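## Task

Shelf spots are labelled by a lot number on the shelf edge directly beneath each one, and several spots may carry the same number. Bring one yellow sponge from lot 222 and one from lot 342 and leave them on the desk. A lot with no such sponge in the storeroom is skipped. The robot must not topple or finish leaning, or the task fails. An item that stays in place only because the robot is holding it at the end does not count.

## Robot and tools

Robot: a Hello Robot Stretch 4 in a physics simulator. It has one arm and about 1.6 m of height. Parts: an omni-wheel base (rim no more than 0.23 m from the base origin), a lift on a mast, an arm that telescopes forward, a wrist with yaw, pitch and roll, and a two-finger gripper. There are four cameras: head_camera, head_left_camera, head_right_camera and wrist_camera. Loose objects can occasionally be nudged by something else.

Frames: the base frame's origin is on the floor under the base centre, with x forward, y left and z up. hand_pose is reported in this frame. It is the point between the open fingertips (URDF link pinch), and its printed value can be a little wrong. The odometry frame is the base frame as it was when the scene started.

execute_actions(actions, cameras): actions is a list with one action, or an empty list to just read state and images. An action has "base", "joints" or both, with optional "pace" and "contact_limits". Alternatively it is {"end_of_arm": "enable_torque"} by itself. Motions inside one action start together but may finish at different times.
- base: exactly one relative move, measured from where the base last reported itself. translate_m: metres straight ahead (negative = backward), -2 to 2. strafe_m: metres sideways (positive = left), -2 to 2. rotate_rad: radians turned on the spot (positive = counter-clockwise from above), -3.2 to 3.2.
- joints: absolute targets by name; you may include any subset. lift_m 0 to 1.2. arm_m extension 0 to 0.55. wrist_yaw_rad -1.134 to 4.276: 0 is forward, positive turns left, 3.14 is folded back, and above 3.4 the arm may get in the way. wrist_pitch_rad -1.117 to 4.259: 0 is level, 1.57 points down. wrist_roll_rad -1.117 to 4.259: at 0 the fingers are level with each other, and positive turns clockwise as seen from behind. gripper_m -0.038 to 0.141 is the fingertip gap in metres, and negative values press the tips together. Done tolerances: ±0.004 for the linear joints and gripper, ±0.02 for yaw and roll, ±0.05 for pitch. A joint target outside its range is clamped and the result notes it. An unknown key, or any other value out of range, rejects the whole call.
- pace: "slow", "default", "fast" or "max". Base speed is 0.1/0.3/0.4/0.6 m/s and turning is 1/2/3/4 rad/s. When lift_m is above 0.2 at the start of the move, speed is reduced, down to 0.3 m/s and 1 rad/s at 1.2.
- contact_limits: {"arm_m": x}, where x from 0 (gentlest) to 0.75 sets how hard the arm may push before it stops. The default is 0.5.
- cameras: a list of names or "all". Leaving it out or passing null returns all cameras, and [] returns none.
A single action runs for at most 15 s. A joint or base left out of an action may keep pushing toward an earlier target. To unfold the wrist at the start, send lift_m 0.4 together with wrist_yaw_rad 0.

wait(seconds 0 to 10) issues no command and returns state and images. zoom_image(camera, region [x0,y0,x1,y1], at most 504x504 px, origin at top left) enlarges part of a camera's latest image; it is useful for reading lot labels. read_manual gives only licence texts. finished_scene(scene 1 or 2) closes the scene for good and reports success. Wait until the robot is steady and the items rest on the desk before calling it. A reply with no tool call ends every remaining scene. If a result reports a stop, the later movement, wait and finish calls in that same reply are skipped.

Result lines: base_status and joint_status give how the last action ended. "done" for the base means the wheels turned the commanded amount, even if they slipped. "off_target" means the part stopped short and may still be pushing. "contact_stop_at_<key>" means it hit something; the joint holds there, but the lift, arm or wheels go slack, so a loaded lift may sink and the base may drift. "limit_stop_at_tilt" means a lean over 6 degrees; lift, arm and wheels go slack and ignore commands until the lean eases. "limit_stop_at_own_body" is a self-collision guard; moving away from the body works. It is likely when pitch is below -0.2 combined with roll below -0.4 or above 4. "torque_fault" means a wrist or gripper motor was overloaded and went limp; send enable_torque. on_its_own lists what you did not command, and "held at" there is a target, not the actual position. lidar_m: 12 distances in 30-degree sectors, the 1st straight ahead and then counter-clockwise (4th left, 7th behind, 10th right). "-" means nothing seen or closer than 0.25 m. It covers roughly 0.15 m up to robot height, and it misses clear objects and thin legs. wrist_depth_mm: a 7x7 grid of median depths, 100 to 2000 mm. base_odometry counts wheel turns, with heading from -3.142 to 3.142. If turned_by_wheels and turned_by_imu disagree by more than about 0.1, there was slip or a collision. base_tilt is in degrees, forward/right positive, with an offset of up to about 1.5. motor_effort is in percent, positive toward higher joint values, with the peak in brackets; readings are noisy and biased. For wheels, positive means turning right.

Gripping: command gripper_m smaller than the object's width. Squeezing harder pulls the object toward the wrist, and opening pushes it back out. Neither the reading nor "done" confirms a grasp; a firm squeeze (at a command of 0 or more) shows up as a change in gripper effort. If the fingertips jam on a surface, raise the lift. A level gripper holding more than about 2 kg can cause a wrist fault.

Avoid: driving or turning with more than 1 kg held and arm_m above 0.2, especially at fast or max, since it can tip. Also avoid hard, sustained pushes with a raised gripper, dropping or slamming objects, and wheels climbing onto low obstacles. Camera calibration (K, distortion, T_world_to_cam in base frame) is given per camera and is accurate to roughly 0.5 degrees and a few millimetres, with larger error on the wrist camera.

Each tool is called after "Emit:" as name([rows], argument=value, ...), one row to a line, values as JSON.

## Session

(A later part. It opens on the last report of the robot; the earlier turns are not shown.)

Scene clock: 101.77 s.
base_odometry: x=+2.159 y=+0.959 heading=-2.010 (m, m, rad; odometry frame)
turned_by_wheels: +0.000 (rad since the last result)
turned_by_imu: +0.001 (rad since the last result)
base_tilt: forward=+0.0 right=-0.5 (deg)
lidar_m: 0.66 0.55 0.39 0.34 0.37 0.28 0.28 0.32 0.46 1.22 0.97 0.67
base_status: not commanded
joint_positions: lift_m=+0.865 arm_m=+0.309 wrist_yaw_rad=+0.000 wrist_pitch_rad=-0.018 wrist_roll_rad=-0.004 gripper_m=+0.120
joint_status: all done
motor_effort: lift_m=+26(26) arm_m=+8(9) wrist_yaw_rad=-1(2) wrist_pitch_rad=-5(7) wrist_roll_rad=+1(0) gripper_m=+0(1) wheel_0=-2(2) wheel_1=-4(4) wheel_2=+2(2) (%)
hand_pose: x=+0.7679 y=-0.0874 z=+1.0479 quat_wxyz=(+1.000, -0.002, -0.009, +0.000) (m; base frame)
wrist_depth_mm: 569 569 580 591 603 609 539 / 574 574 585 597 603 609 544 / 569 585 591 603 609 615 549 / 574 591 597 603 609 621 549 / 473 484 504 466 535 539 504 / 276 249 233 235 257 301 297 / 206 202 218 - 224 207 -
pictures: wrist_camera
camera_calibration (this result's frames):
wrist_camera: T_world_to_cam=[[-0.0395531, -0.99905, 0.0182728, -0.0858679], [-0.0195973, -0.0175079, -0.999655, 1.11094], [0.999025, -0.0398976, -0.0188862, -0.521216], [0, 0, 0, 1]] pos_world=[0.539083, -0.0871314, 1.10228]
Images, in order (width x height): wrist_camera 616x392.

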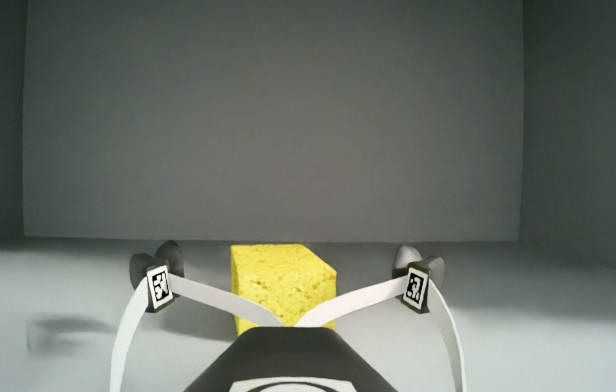

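Emit:
execute_actions([
  {"joints":{"lift_m":0.857,"arm_m":0.32}},
], cameras=[])

Emit:
execute_actions([
  {"joints":{"gripper_m":0.02}},
], cameras=["wrist_camera"])

Emit:
execute_actions([
  {"joints":{"lift_m":0.89}},
], cameras=[])

Emit:
execute_actions([
  {"joints":{"arm_m":0}},
], cameras=["wrist_camera","head_camera"])

Scene clock: 102.97 s.
base_odometry: x=+2.159 y=+0.959 heading=-2.010 (m, m, rad; odometry frame)
turned_by_wheels: +0.000 (rad since the last result)
turned_by_imu: +0.000 (rad since the last result)
base_tilt: forward=+0.0 right=-0.4 (deg)
lidar_m: 0.65 0.55 0.36 0.35 0.38 0.29 0.28 0.30 0.44 1.20 0.97 0.70
base_status: not commanded
joint_positions: lift_m=+0.857 arm_m=+0.319 wrist_yaw_rad=+0.000 wrist_pitch_rad=-0.018 wrist_roll_rad=-0.004 gripper_m=+0.120
joint_status: all done
motor_effort: lift_m=+14(24) arm_m=+8(6) wrist_yaw_rad=-1(1) wrist_pitch_rad=-6(5) wrist_roll_rad=+1(1) gripper_m=-1(1) wheel_0=-2(2) wheel_1=-4(4) wheel_2=+2(2) (%)
hand_pose: x=+0.7779 y=-0.0874 z=+1.0408 quat_wxyz=(+1.000, -0.002, -0.009, +0.000) (m; base frame)
wrist_depth_mm: 559 564 569 591 591 597 539 / 559 564 574 585 591 603 544 / 564 574 585 591 603 603 549 / 574 580 591 597 609 609 549 / 442 452 413 310 500 504 500 / 257 232 222 225 241 279 277 / 193 188 204 - 209 192 -
pictures: none
No camera images: the call's "cameras" was empty. Leave "cameras" out to get every camera's image.

Scene clock: 104.83 s.
base_odometry: x=+2.159 y=+0.959 heading=-2.010 (m, m, rad; odometry frame)
turned_by_wheels: +0.000 (rad since the last result)
turned_by_imu: +0.001 (rad since the last result)
base_tilt: forward=+0.0 right=-0.5 (deg)
lidar_m: 0.65 0.54 0.37 0.33 0.38 0.30 0.28 0.30 0.44 1.23 0.98 0.69
base_status: not commanded
joint_positions: lift_m=+0.857 arm_m=+0.319 wrist_yaw_rad=+0.000 wrist_pitch_rad=-0.018 wrist_roll_rad=-0.004 gripper_m=+0.020
joint_status: all done
motor_effort: lift_m=+14(14) arm_m=+8(8) wrist_yaw_rad=-1(3) wrist_pitch_rad=-5(7) wrist_roll_rad=+0(0) gripper_m=-19(19) wheel_0=-2(2) wheel_1=-4(4) wheel_2=+2(2) (%)
hand_pose: x=+0.7779 y=-0.0874 z=+1.0408 quat_wxyz=(+1.000, -0.002, -0.009, +0.000) (m; base frame)
wrist_depth_mm: 564 564 574 580 591 597 539 / 559 564 580 585 591 603 544 / 564 574 580 585 603 609 549 / 564 574 580 591 609 609 544 / 442 462 306 267 504 508 504 / 258 232 212 220 194 281 278 / 194 187 204 - 210 193 -
pictures: wrist_camera
camera_calibration (this result's frames):
wrist_camera: T_world_to_cam=[[-0.0395769, -0.99905, 0.0182675, -0.0853261], [-0.0194596, -0.0175077, -0.999657, 1.10398], [0.999027, -0.0399189, -0.0187482, -0.531471], [0, 0, 0, 1]] pos_world=[0.54906, -0.0871327, 1.09519]
Images, in order (width x height): wrist_camera 616x392.

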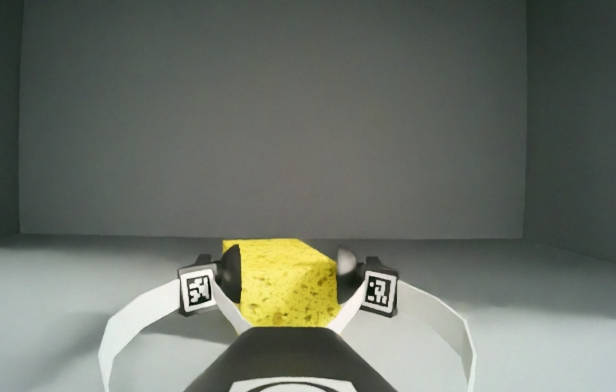

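Scene clock: 105.77 s.
base_odometry: x=+2.159 y=+0.959 heading=-2.010 (m, m, rad; odometry frame)
turned_by_wheels: +0.000 (rad since the last result)
turned_by_imu: +0.000 (rad since the last result)
base_tilt: forward=+0.0 right=-0.5 (deg)
lidar_m: 0.65 0.55 0.37 0.35 0.38 0.29 0.28 0.30 0.43 1.22 0.97 0.68
base_status: not commanded
joint_positions: lift_m=+0.890 arm_m=+0.319 wrist_yaw_rad=+0.000 wrist_pitch_rad=-0.018 wrist_roll_rad=-0.004 gripper_m=+0.020
joint_status: all done
motor_effort: lift_m=+25(24) arm_m=+8(8) wrist_yaw_rad=+0(2) wrist_pitch_rad=-5(6) wrist_roll_rad=-1(0) gripper_m=-22(18) wheel_0=-2(2) wheel_1=-4(4) wheel_2=+2(2) (%)
hand_pose: x=+0.7779 y=-0.0874 z=+1.0728 quat_wxyz=(+1.000, -0.002, -0.009, +0.000) (m; base frame)
wrist_depth_mm: 554 564 569 585 585 597 535 / 559 569 569 585 597 609 539 / 564 574 580 585 597 603 544 / 569 580 585 591 603 615 549 / 569 580 544 271 603 615 530 / 342 306 212 220 194 373 370 / 256 248 270 - 276 255 268
pictures: none
No camera images: the call's "cameras" was empty. Leave "cameras" out to get every camera's image.

Scene clock: 107.83 s.
base_odometry: x=+2.159 y=+0.959 heading=-2.010 (m, m, rad; odometry frame)
turned_by_wheels: +0.000 (rad since the last result)
turned_by_imu: +0.001 (rad since the last result)
base_tilt: forward=+0.0 right=-0.5 (deg)
lidar_m: 0.52 0.55 0.37 0.34 0.36 0.30 0.28 0.30 0.46 1.25 0.95 0.70
base_status: not commanded
joint_positions: lift_m=+0.890 arm_m=+0.001 wrist_yaw_rad=+0.000 wrist_pitch_rad=-0.017 wrist_roll_rad=-0.004 gripper_m=+0.020
joint_status: all done
motor_effort: lift_m=+25(25) arm_m=-8(8) wrist_yaw_rad=-1(0) wrist_pitch_rad=-8(8) wrist_roll_rad=+0(2) gripper_m=-18(18) wheel_0=-2(2) wheel_1=-4(4) wheel_2=+2(2) (%)
hand_pose: x=+0.4608 y=-0.0874 z=+1.0727 quat_wxyz=(+1.000, -0.002, -0.009, +0.000) (m; base frame)
wrist_depth_mm: 647 750 759 768 750 683 544 / 654 854 878 891 917 750 544 / 668 866 891 904 904 759 549 / 668 878 891 904 917 768 549 / 591 615 554 271 668 668 530 / 591 445 213 220 195 484 500 / 661 904 904 - 946 654 530
pictures: head_camera, wrist_camera
camera_calibration (this result's frames):
wrist_camera: T_world_to_cam=[[-0.0396739, -0.999045, 0.0182904, -0.0984686], [-0.0200394, -0.0175056, -0.999646, 1.12997], [0.999012, -0.0400264, -0.0193257, -0.213495], [0, 0, 0, 1]] pos_world=[0.232021, -0.0871391, 1.12725]
Images, in order (width x height): head_camera 420x560, wrist_camera 616x392.

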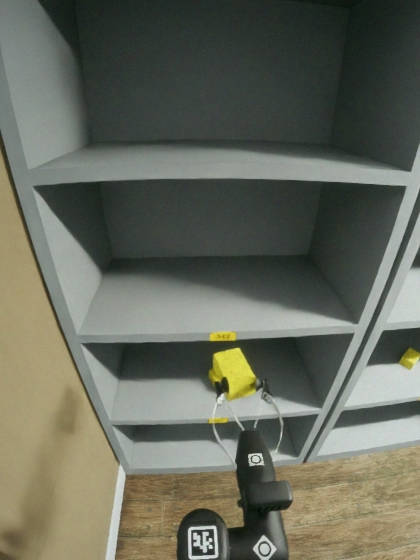

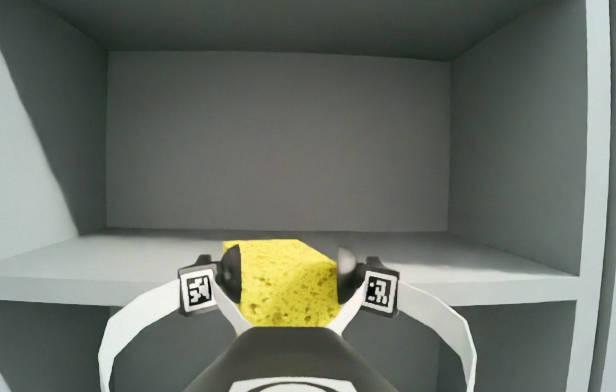

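Emit:
execute_actions([
  {"joints":{"wrist_pitch_rad":1.5}},
], cameras=[])

Emit:
execute_actions([
  {"base":{"translate_m":0.17},"joints":{"lift_m":0.8}},
], cameras=[])

Emit:
execute_actions([
  {"base":{"rotate_rad":-1.56}},
], cameras=["head_camera"])

Emit:
execute_actions([
  {"base":{"translate_m":2.0},"pace":"fast"},
], cameras=["head_camera"])

Scene clock: 114.60 s.
base_odometry: x=+2.159 y=+0.959 heading=-2.010 (m, m, rad; odometry frame)
turned_by_wheels: +0.000 (rad since the last result)
turned_by_imu: +0.002 (rad since the last result)
base_tilt: forward=+0.0 right=-0.5 (deg)
lidar_m: 0.63 0.54 0.38 0.34 0.38 0.30 0.28 0.32 0.44 1.22 0.99 0.70
base_status: not commanded
joint_positions: lift_m=+0.890 arm_m=+0.001 wrist_yaw_rad=+0.000 wrist_pitch_rad=+1.500 wrist_roll_rad=-0.004 gripper_m=+0.020
joint_status: all done
motor_effort: lift_m=+25(26) arm_m=-8(8) wrist_yaw_rad=-2(5) wrist_pitch_rad=+3(4) wrist_roll_rad=-1(2) gripper_m=-20(19) wheel_0=-2(2) wheel_1=-4(4) wheel_2=+2(2) (%)
hand_pose: x=+0.1928 y=-0.0874 z=+0.7800 quat_wxyz=(+0.732, -0.001, +0.682, +0.001) (m; base frame)
wrist_depth_mm: 723 960 976 991 991 1008 1008 / 732 976 976 1008 1008 1025 1025 / 732 960 976 991 1008 1042 1025 / 732 960 976 991 991 1025 1042 / 732 976 309 268 1008 1025 1025 / 715 778 212 220 195 1008 1042 / 715 976 768 - 991 1025 1025
pictures: none
No camera images: the call's "cameras" was empty. Leave "cameras" out to get every camera's image.

Scene clock: 116.53 s.
base_odometry: x=+2.087 y=+0.805 heading=-2.010 (m, m, rad; odometry frame)
turned_by_wheels: +0.000 (rad since the last result)
turned_by_imu: +0.002 (rad since the last result)
base_tilt: forward=+0.0 right=-0.5 (deg)
lidar_m: 0.48 0.52 0.38 0.36 0.38 0.49 0.46 0.47 0.66 1.87 0.73 0.51
base_status: done
joint_positions: lift_m=+0.800 arm_m=+0.001 wrist_yaw_rad=+0.000 wrist_pitch_rad=+1.500 wrist_roll_rad=-0.004 gripper_m=+0.020
joint_status: all done
motor_effort: lift_m=+15(25) arm_m=-8(8) wrist_yaw_rad=-1(0) wrist_pitch_rad=+1(1) wrist_roll_rad=-1(1) gripper_m=-18(19) wheel_0=+1(6) wheel_1=+3(7) wheel_2=+2(10) (%)
hand_pose: x=+0.1927 y=-0.0874 z=+0.6909 quat_wxyz=(+0.732, -0.001, +0.682, +0.001) (m; base frame)
wrist_depth_mm: 676 809 831 842 831 750 647 / 723 891 891 904 917 917 904 / 723 878 904 904 931 931 946 / 732 904 904 917 917 917 946 / 732 878 307 270 917 931 946 / 723 691 212 220 194 931 946 / 715 831 683 - 931 931 946
pictures: none
No camera images: the call's "cameras" was empty. Leave "cameras" out to get every camera's image.

Scene clock: 118.57 s.
base_odometry: x=+2.087 y=+0.805 heading=+2.714 (m, m, rad; odometry frame)
turned_by_wheels: -1.560 (rad since the last result)
turned_by_imu: -1.544 (rad since the last result)
base_tilt: forward=-0.1 right=-0.4 (deg)
lidar_m: 1.91 0.73 0.49 0.47 0.52 0.38 0.34 0.38 0.47 0.44 0.49 0.65
base_status: done
joint_positions: lift_m=+0.800 arm_m=+0.001 wrist_yaw_rad=+0.000 wrist_pitch_rad=+1.500 wrist_roll_rad=-0.004 gripper_m=+0.020
joint_status: not commanded
motor_effort: lift_m=+14(14) arm_m=-8(8) wrist_yaw_rad=-2(3) wrist_pitch_rad=+1(2) wrist_roll_rad=+0(0) gripper_m=-18(18) wheel_0=+2(6) wheel_1=+2(8) wheel_2=+0(5) (%)
hand_pose: x=+0.1927 y=-0.0874 z=+0.6909 quat_wxyz=(+0.732, -0.001, +0.682, +0.001) (m; base frame)
wrist_depth_mm: 891 891 891 904 917 759 544 / 878 891 904 904 917 768 549 / 878 891 904 917 917 768 549 / 878 891 891 917 917 759 554 / 878 891 309 268 917 759 549 / 878 683 213 220 195 707 544 / 866 878 691 - 904 661 535
pictures: head_camera
Images, in order (width x height): head_camera 420x560.

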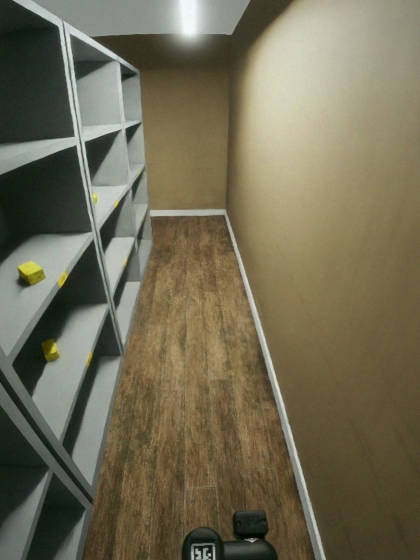

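Scene clock: 125.00 s.
base_odometry: x=+0.267 y=+1.634 heading=+2.714 (m, m, rad; odometry frame)
turned_by_wheels: +0.000 (rad since the last result)
turned_by_imu: +0.009 (rad since the last result)
base_tilt: forward=+0.0 right=-0.5 (deg)
lidar_m: 1.97 0.68 0.51 0.46 0.50 0.73 1.88 0.68 0.50 0.46 0.49 0.70
base_status: done
joint_positions: lift_m=+0.800 arm_m=+0.001 wrist_yaw_rad=+0.000 wrist_pitch_rad=+1.500 wrist_roll_rad=-0.004 gripper_m=+0.020
joint_status: not commanded
motor_effort: lift_m=+15(15) arm_m=-8(8) wrist_yaw_rad=-2(2) wrist_pitch_rad=+1(1) wrist_roll_rad=+0(0) gripper_m=-19(17) wheel_0=+2(9) wheel_1=+1(7) wheel_2=+0(11) (%)
hand_pose: x=+0.1927 y=-0.0874 z=+0.6909 quat_wxyz=(+0.732, -0.001, +0.682, +0.001) (m; base frame)
wrist_depth_mm: 878 891 904 904 931 778 554 / 878 891 904 904 917 778 564 / 866 891 891 917 931 778 564 / 878 878 891 917 931 778 564 / 878 891 309 270 917 778 554 / 878 683 213 220 195 715 554 / 878 878 691 - 931 668 539
pictures: head_camera
Images, in order (width x height): head_camera 420x560.

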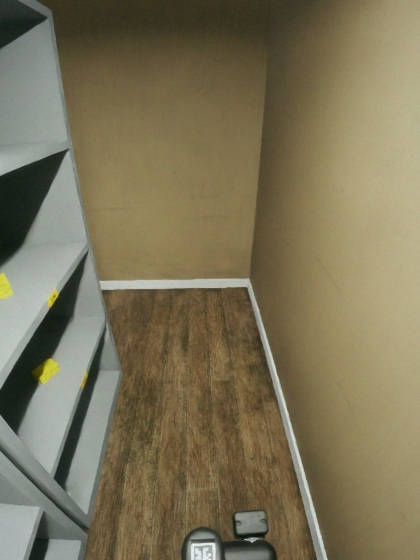

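Emit:
execute_actions([
  {"base":{"translate_m":1.52},"pace":"fast"},
], cameras=[])

Emit:
execute_actions([
  {"base":{"rotate_rad":1.57}},
], cameras=["head_camera"])

Scene clock: 130.67 s.
base_odometry: x=-1.116 y=+2.264 heading=+2.714 (m, m, rad; odometry frame)
turned_by_wheels: +0.000 (rad since the last result)
turned_by_imu: +0.007 (rad since the last result)
base_tilt: forward=+0.0 right=-0.4 (deg)
lidar_m: 0.79 0.85 1.19 0.65 0.48 0.71 1.93 0.71 0.51 0.46 0.51 0.72
base_status: done
joint_positions: lift_m=+0.800 arm_m=+0.001 wrist_yaw_rad=+0.000 wrist_pitch_rad=+1.500 wrist_roll_rad=-0.004 gripper_m=+0.020
joint_status: not commanded
motor_effort: lift_m=+14(15) arm_m=-8(8) wrist_yaw_rad=+0(2) wrist_pitch_rad=+0(0) wrist_roll_rad=-1(1) gripper_m=-18(19) wheel_0=+1(8) wheel_1=+3(11) wheel_2=+1(10) (%)
hand_pose: x=+0.1927 y=-0.0874 z=+0.6909 quat_wxyz=(+0.732, -0.001, +0.682, +0.001) (m; base frame)
wrist_depth_mm: 878 891 891 917 931 798 574 / 866 891 891 904 917 809 580 / 878 891 891 917 931 809 585 / 878 891 904 904 917 809 580 / 866 878 307 270 931 798 580 / 866 683 212 220 195 732 574 / 878 878 683 - 917 683 564
pictures: none
No camera images: the call's "cameras" was empty. Leave "cameras" out to get every camera's image.

Scene clock: 132.73 s.
base_odometry: x=-1.116 y=+2.264 heading=-1.999 (m, m, rad; odometry frame)
turned_by_wheels: +1.570 (rad since the last result)
turned_by_imu: +1.556 (rad since the last result)
base_tilt: forward=+0.0 right=-0.5 (deg)
lidar_m: 0.64 0.50 0.71 1.85 0.69 0.50 0.46 0.48 0.72 0.81 0.85 1.18
base_status: done
joint_positions: lift_m=+0.800 arm_m=+0.001 wrist_yaw_rad=+0.000 wrist_pitch_rad=+1.500 wrist_roll_rad=-0.004 gripper_m=+0.020
joint_status: not commanded
motor_effort: lift_m=+15(15) arm_m=-8(8) wrist_yaw_rad=-2(2) wrist_pitch_rad=+1(2) wrist_roll_rad=-1(1) gripper_m=-19(17) wheel_0=-3(7) wheel_1=-1(8) wheel_2=+0(6) (%)
hand_pose: x=+0.1927 y=-0.0874 z=+0.6909 quat_wxyz=(+0.732, -0.001, +0.682, +0.001) (m; base frame)
wrist_depth_mm: 809 732 891 917 931 931 946 / 878 878 904 917 917 946 946 / 878 891 904 904 917 931 931 / 891 891 891 917 931 931 946 / 878 878 309 270 931 931 946 / 878 683 212 220 193 946 931 / 878 878 691 - 917 946 931
pictures: head_camera
Images, in order (width x height): head_camera 420x560.

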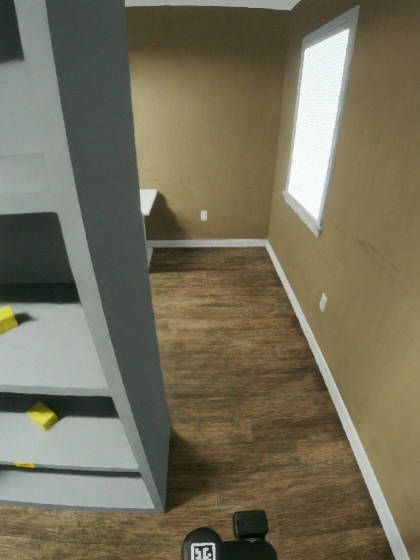

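Emit:
execute_actions([
  {"base":{"strafe_m":-0.36}},
], cameras=[])

Emit:
execute_actions([
  {"base":{"translate_m":1.5},"pace":"fast"},
], cameras=[])

Emit:
execute_actions([
  {"base":{"strafe_m":1.0},"joints":{"wrist_pitch_rad":-0.02,"lift_m":0.66}},
])

Scene clock: 135.67 s.
base_odometry: x=-1.444 y=+2.414 heading=-1.999 (m, m, rad; odometry frame)
turned_by_wheels: +0.000 (rad since the last result)
turned_by_imu: +0.000 (rad since the last result)
base_tilt: forward=-0.1 right=-0.4 (deg)
lidar_m: 1.86 0.74 0.70 1.85 0.67 0.50 0.47 0.52 0.48 0.45 0.48 0.69
base_status: done
joint_positions: lift_m=+0.800 arm_m=+0.001 wrist_yaw_rad=+0.000 wrist_pitch_rad=+1.500 wrist_roll_rad=-0.004 gripper_m=+0.020
joint_status: not commanded
motor_effort: lift_m=+15(15) arm_m=-8(8) wrist_yaw_rad=-1(0) wrist_pitch_rad=+1(0) wrist_roll_rad=-2(1) gripper_m=-18(18) wheel_0=+0(8) wheel_1=+0(10) wheel_2=+0(1) (%)
hand_pose: x=+0.1927 y=-0.0874 z=+0.6908 quat_wxyz=(+0.732, -0.001, +0.682, +0.001) (m; base frame)
wrist_depth_mm: 878 891 891 917 917 759 544 / 878 891 904 904 931 768 544 / 878 878 904 917 931 759 549 / 891 878 904 904 917 759 549 / 878 878 309 268 917 750 544 / 891 683 212 220 194 691 535 / 878 891 691 - 917 640 539
pictures: none
No camera images: the call's "cameras" was empty. Leave "cameras" out to get every camera's image.

Scene clock: 140.83 s.
base_odometry: x=-2.066 y=+1.049 heading=-1.999 (m, m, rad; odometry frame)
turned_by_wheels: +0.000 (rad since the last result)
turned_by_imu: +0.007 (rad since the last result)
base_tilt: forward=+0.0 right=-0.5 (deg)
lidar_m: 1.71 1.22 1.37 1.99 0.75 0.74 1.78 0.69 0.50 0.47 0.49 0.68
base_status: done
joint_positions: lift_m=+0.800 arm_m=+0.001 wrist_yaw_rad=+0.000 wrist_pitch_rad=+1.500 wrist_roll_rad=-0.004 gripper_m=+0.020
joint_status: not commanded
motor_effort: lift_m=+15(15) arm_m=-8(8) wrist_yaw_rad=-1(0) wrist_pitch_rad=+1(0) wrist_roll_rad=-1(1) gripper_m=-17(17) wheel_0=+2(8) wheel_1=+2(8) wheel_2=+1(10) (%)
hand_pose: x=+0.1927 y=-0.0874 z=+0.6908 quat_wxyz=(+0.732, -0.001, +0.682, +0.001) (m; base frame)
wrist_depth_mm: 878 891 891 917 917 809 580 / 866 878 904 917 917 820 585 / 878 891 904 904 917 809 585 / 878 891 891 904 917 809 585 / 891 891 306 268 917 788 574 / 878 691 212 220 194 732 569 / 891 878 691 - 917 683 559
pictures: none
No camera images: the call's "cameras" was empty. Leave "cameras" out to get every camera's image.

Scene clock: 145.50 s.
base_odometry: x=-1.157 y=+0.634 heading=-1.999 (m, m, rad; odometry frame)
turned_by_wheels: +0.000 (rad since the last result)
turned_by_imu: +0.004 (rad since the last result)
base_tilt: forward=-0.1 right=-0.4 (deg)
lidar_m: 0.94 0.98 1.34 1.90 0.71 0.52 0.50 0.54 1.54 1.47 1.51 1.79
base_status: done
joint_positions: lift_m=+0.660 arm_m=+0.001 wrist_yaw_rad=+0.000 wrist_pitch_rad=-0.017 wrist_roll_rad=-0.004 gripper_m=+0.020
joint_status: all done
motor_effort: lift_m=+15(15) arm_m=-8(8) wrist_yaw_rad=-1(1) wrist_pitch_rad=-8(12) wrist_roll_rad=-1(1) gripper_m=-17(18) wheel_0=-1(11) wheel_1=+1(8) wheel_2=-1(1) (%)
hand_pose: x=+0.4608 y=-0.0874 z=+0.8435 quat_wxyz=(+1.000, -0.002, -0.008, +0.000) (m; base frame)
wrist_depth_mm: 1464 1430 1430 1464 1464 1499 1499 / 1464 1464 1464 1464 1499 1499 1499 / 1430 1464 1464 1499 1537 1537 1537 / 1464 1464 1499 1537 1499 1537 1499 / 904 931 723 271 1537 1499 1576 / 1042 1078 212 220 194 1576 1576 / 1499 1537 1499 - 1537 1537 1576
pictures: head_camera, head_left_camera, head_right_camera, wrist_camera
camera_calibration (this result's frames):
wrist_camera: T_world_to_cam=[[-0.0396143, -0.999047, 0.0182983, -0.0942961], [-0.020243, -0.0175065, -0.999642, 0.900931], [0.99901, -0.0399705, -0.0195303, -0.217702], [0, 0, 0, 1]] pos_world=[0.231989, -0.0871358, 0.898082]
Images, in order (width x height): head_camera 420x560, head_left_camera 420x672, head_right_camera 420x672, wrist_camera 616x392.

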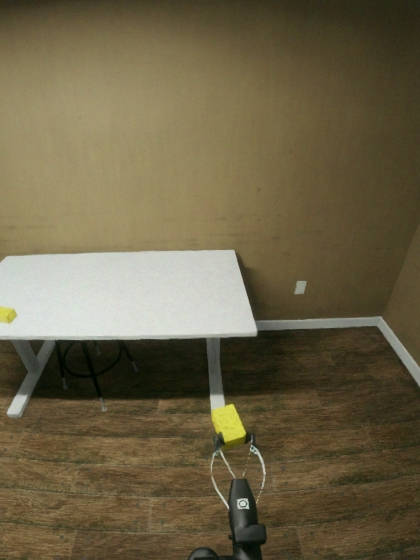

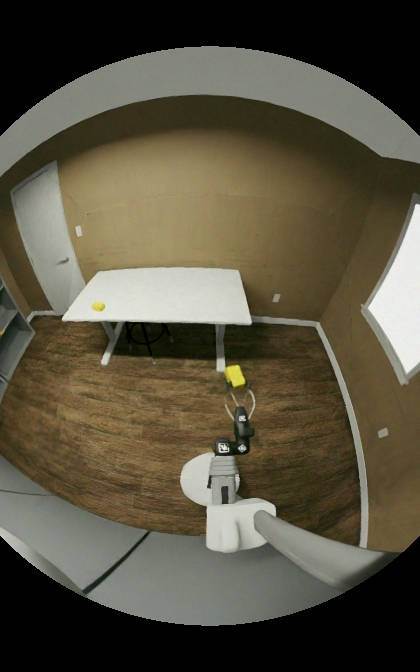

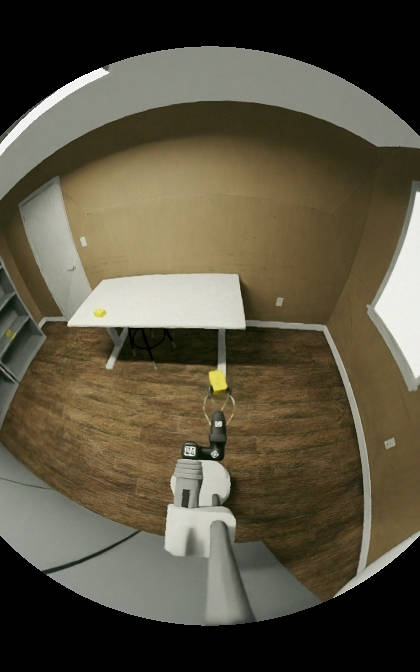

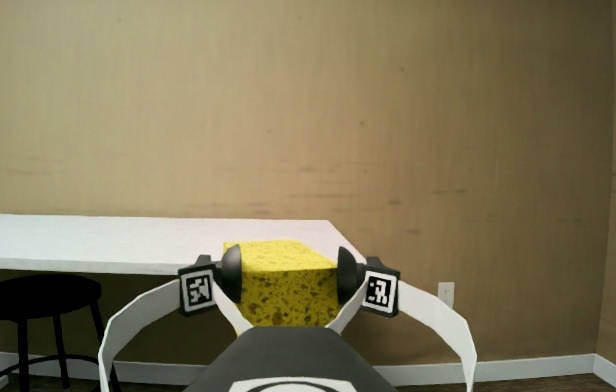

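Emit:
execute_actions([
  {"base":{"strafe_m":0.45}},
], cameras=[])

Emit:
execute_actions([
  {"base":{"translate_m":0.3},"joints":{"arm_m":0.38,"lift_m":0.63}},
], cameras=["head_camera","wrist_camera"])

Scene clock: 148.73 s.
base_odometry: x=-0.747 y=+0.447 heading=-1.999 (m, m, rad; odometry frame)
turned_by_wheels: +0.000 (rad since the last result)
turned_by_imu: +0.002 (rad since the last result)
base_tilt: forward=+0.0 right=-0.5 (deg)
lidar_m: 0.92 0.99 2.39 1.86 0.69 0.50 0.48 0.53 0.75 1.93 2.02 1.00
base_status: done
joint_positions: lift_m=+0.660 arm_m=+0.001 wrist_yaw_rad=+0.000 wrist_pitch_rad=-0.017 wrist_roll_rad=-0.004 gripper_m=+0.020
joint_status: not commanded
motor_effort: lift_m=+16(16) arm_m=-8(8) wrist_yaw_rad=-1(2) wrist_pitch_rad=-7(8) wrist_roll_rad=-1(2) gripper_m=-19(19) wheel_0=-2(10) wheel_1=+1(9) wheel_2=-1(0) (%)
hand_pose: x=+0.4608 y=-0.0874 z=+0.8435 quat_wxyz=(+1.000, -0.002, -0.009, +0.000) (m; base frame)
wrist_depth_mm: 1464 1430 1430 1499 1499 1499 1499 / 1430 1464 1499 1499 1499 1499 1537 / 1464 1464 1499 1464 1499 1537 1537 / 1499 1499 1499 1499 1499 1537 1576 / 798 917 732 271 878 878 1576 / 1499 1098 212 220 194 1576 1576 / 1499 1537 1397 - 1576 1576 1576
pictures: none
No camera images: the call's "cameras" was empty. Leave "cameras" out to get every camera's image.

Scene clock: 151.20 s.
base_odometry: x=-0.872 y=+0.174 heading=-1.999 (m, m, rad; odometry frame)
turned_by_wheels: +0.000 (rad since the last result)
turned_by_imu: +0.002 (rad since the last result)
base_tilt: forward=+0.0 right=-0.4 (deg)
lidar_m: 0.63 0.66 0.94 2.28 1.12 0.84 0.78 0.83 1.18 1.92 0.95 0.66
base_status: done
joint_positions: lift_m=+0.630 arm_m=+0.379 wrist_yaw_rad=+0.000 wrist_pitch_rad=-0.017 wrist_roll_rad=-0.004 gripper_m=+0.020
joint_status: all done
motor_effort: lift_m=+14(14) arm_m=+8(10) wrist_yaw_rad=-3(0) wrist_pitch_rad=-7(9) wrist_roll_rad=+0(2) gripper_m=-17(17) wheel_0=+3(7) wheel_1=+2(8) wheel_2=+0(9) (%)
hand_pose: x=+0.8379 y=-0.0874 z=+0.8137 quat_wxyz=(+1.000, -0.002, -0.009, +0.000) (m; base frame)
wrist_depth_mm: 820 831 831 842 854 842 866 / 831 831 842 842 854 854 866 / 842 831 842 854 854 866 878 / 842 842 842 866 854 878 878 / 634 654 591 270 715 715 707 / 370 330 212 220 194 402 399 / 277 268 293 - 300 276 291
pictures: head_camera, wrist_camera
camera_calibration (this result's frames):
wrist_camera: T_world_to_cam=[[-0.0394677, -0.999054, 0.0182818, -0.0788748], [-0.0198208, -0.0175097, -0.99965, 0.878378], [0.999024, -0.0398163, -0.019111, -0.595398], [0, 0, 0, 1]] pos_world=[0.609114, -0.0871266, 0.868134]
Images, in order (width x height): head_camera 420x560, wrist_camera 616x392.

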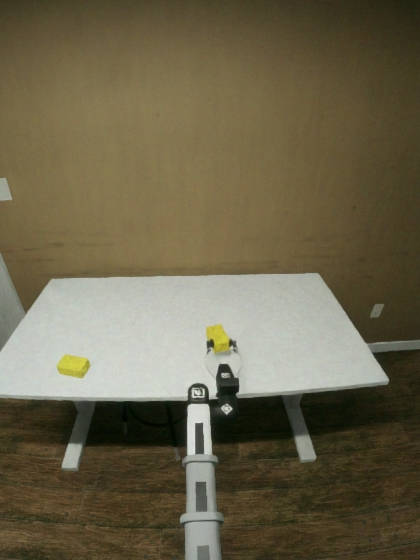

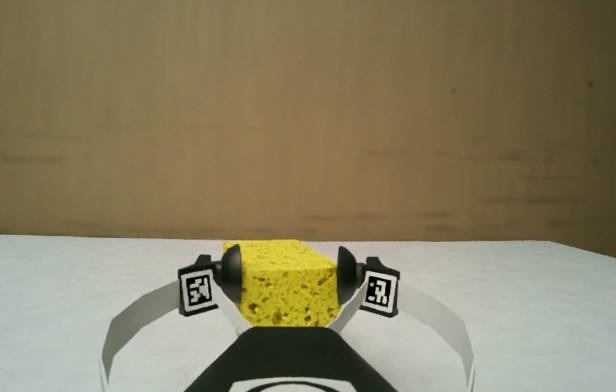

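Emit:
execute_actions([
  {"joints":{"lift_m":0.59}},
], cameras=[])

Emit:
execute_actions([
  {"joints":{"gripper_m":0.13}},
], cameras=[])

Emit:
execute_actions([
  {"joints":{"arm_m":0}},
], cameras=["head_camera"])

Scene clock: 152.63 s.
base_odometry: x=-0.872 y=+0.174 heading=-1.999 (m, m, rad; odometry frame)
turned_by_wheels: +0.000 (rad since the last result)
turned_by_imu: +0.001 (rad since the last result)
base_tilt: forward=-0.1 right=-0.4 (deg)
lidar_m: 0.65 0.67 0.95 2.30 1.13 0.80 0.79 0.82 1.22 1.88 0.92 0.66
base_status: not commanded
joint_positions: lift_m=+0.591 arm_m=+0.379 wrist_yaw_rad=+0.000 wrist_pitch_rad=-0.020 wrist_roll_rad=-0.004 gripper_m=+0.020
joint_status: all done
motor_effort: lift_m=+12(15) arm_m=+8(8) wrist_yaw_rad=-1(4) wrist_pitch_rad=+1(6) wrist_roll_rad=+0(0) gripper_m=-20(19) wheel_0=+3(3) wheel_1=+2(2) wheel_2=+0(0) (%)
hand_pose: x=+0.8379 y=-0.0874 z=+0.7746 quat_wxyz=(+1.000, -0.002, -0.010, +0.000) (m; base frame)
wrist_depth_mm: 820 820 831 842 842 854 854 / 831 831 842 854 842 854 866 / 831 842 854 854 854 866 878 / 842 842 854 854 866 866 866 / 477 496 449 271 544 544 544 / 276 247 212 220 194 301 297 / 206 200 216 - 222 205 -
pictures: none
No camera images: the call's "cameras" was empty. Leave "cameras" out to get every camera's image.

Scene clock: 154.63 s.
base_odometry: x=-0.872 y=+0.174 heading=-1.999 (m, m, rad; odometry frame)
turned_by_wheels: +0.000 (rad since the last result)
turned_by_imu: +0.001 (rad since the last result)
base_tilt: forward=+0.0 right=-0.5 (deg)
lidar_m: 0.64 0.67 0.92 2.29 1.10 0.81 0.79 0.83 1.15 1.91 0.96 0.68
base_status: not commanded
joint_positions: lift_m=+0.591 arm_m=+0.379 wrist_yaw_rad=+0.000 wrist_pitch_rad=-0.020 wrist_roll_rad=-0.004 gripper_m=+0.130
joint_status: all done
motor_effort: lift_m=+12(12) arm_m=+8(8) wrist_yaw_rad=-2(3) wrist_pitch_rad=+1(2) wrist_roll_rad=+0(1) gripper_m=+0(18) wheel_0=+3(3) wheel_1=+2(2) wheel_2=+0(0) (%)
hand_pose: x=+0.8379 y=-0.0874 z=+0.7747 quat_wxyz=(+1.000, -0.002, -0.010, +0.000) (m; base frame)
wrist_depth_mm: 820 831 831 842 842 854 854 / 831 842 842 842 854 866 854 / 820 854 854 842 854 866 866 / 842 842 854 866 866 878 866 / 477 492 452 535 539 544 544 / 276 246 220 226 257 300 298 / 206 200 216 - 224 206 -
pictures: none
No camera images: the call's "cameras" was empty. Leave "cameras" out to get every camera's image.

Scene clock: 156.87 s.
base_odometry: x=-0.872 y=+0.174 heading=-1.999 (m, m, rad; odometry frame)
turned_by_wheels: +0.000 (rad since the last result)
turned_by_imu: +0.001 (rad since the last result)
base_tilt: forward=-0.1 right=-0.5 (deg)
lidar_m: 0.64 0.68 0.95 2.28 1.11 0.80 0.77 0.83 1.16 1.91 0.94 0.68
base_status: not commanded
joint_positions: lift_m=+0.590 arm_m=+0.001 wrist_yaw_rad=+0.000 wrist_pitch_rad=-0.017 wrist_roll_rad=-0.004 gripper_m=+0.130
joint_status: all done
motor_effort: lift_m=+14(14) arm_m=-8(9) wrist_yaw_rad=-3(1) wrist_pitch_rad=-7(6) wrist_roll_rad=-1(2) gripper_m=-1(0) wheel_0=+3(3) wheel_1=+1(2) wheel_2=+0(0) (%)
hand_pose: x=+0.4608 y=-0.0874 z=+0.7737 quat_wxyz=(+1.000, -0.002, -0.009, +0.000) (m; base frame)
wrist_depth_mm: 1182 1182 1182 1205 1205 1229 1229 / 1182 1182 1205 1205 1205 1205 1229 / 1182 1182 1229 1229 1229 1229 1229 / 1182 1205 1205 1205 1255 1255 1255 / 466 477 500 521 530 530 525 / 1205 621 647 439 1255 831 1281 / 1229 609 1229 - 1255 878 1281
pictures: head_camera
Images, in order (width x height): head_camera 420x560.

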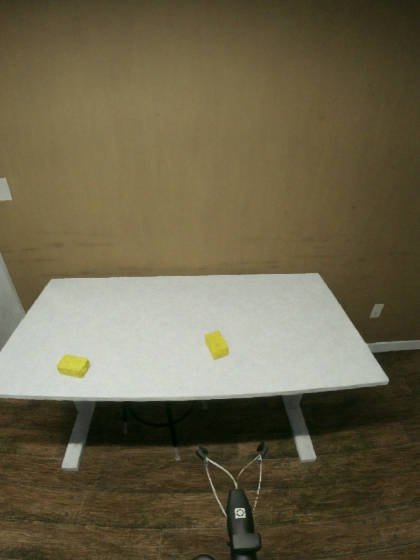

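Emit:
finished_scene(scene=1)

The scene is finished: the task was done.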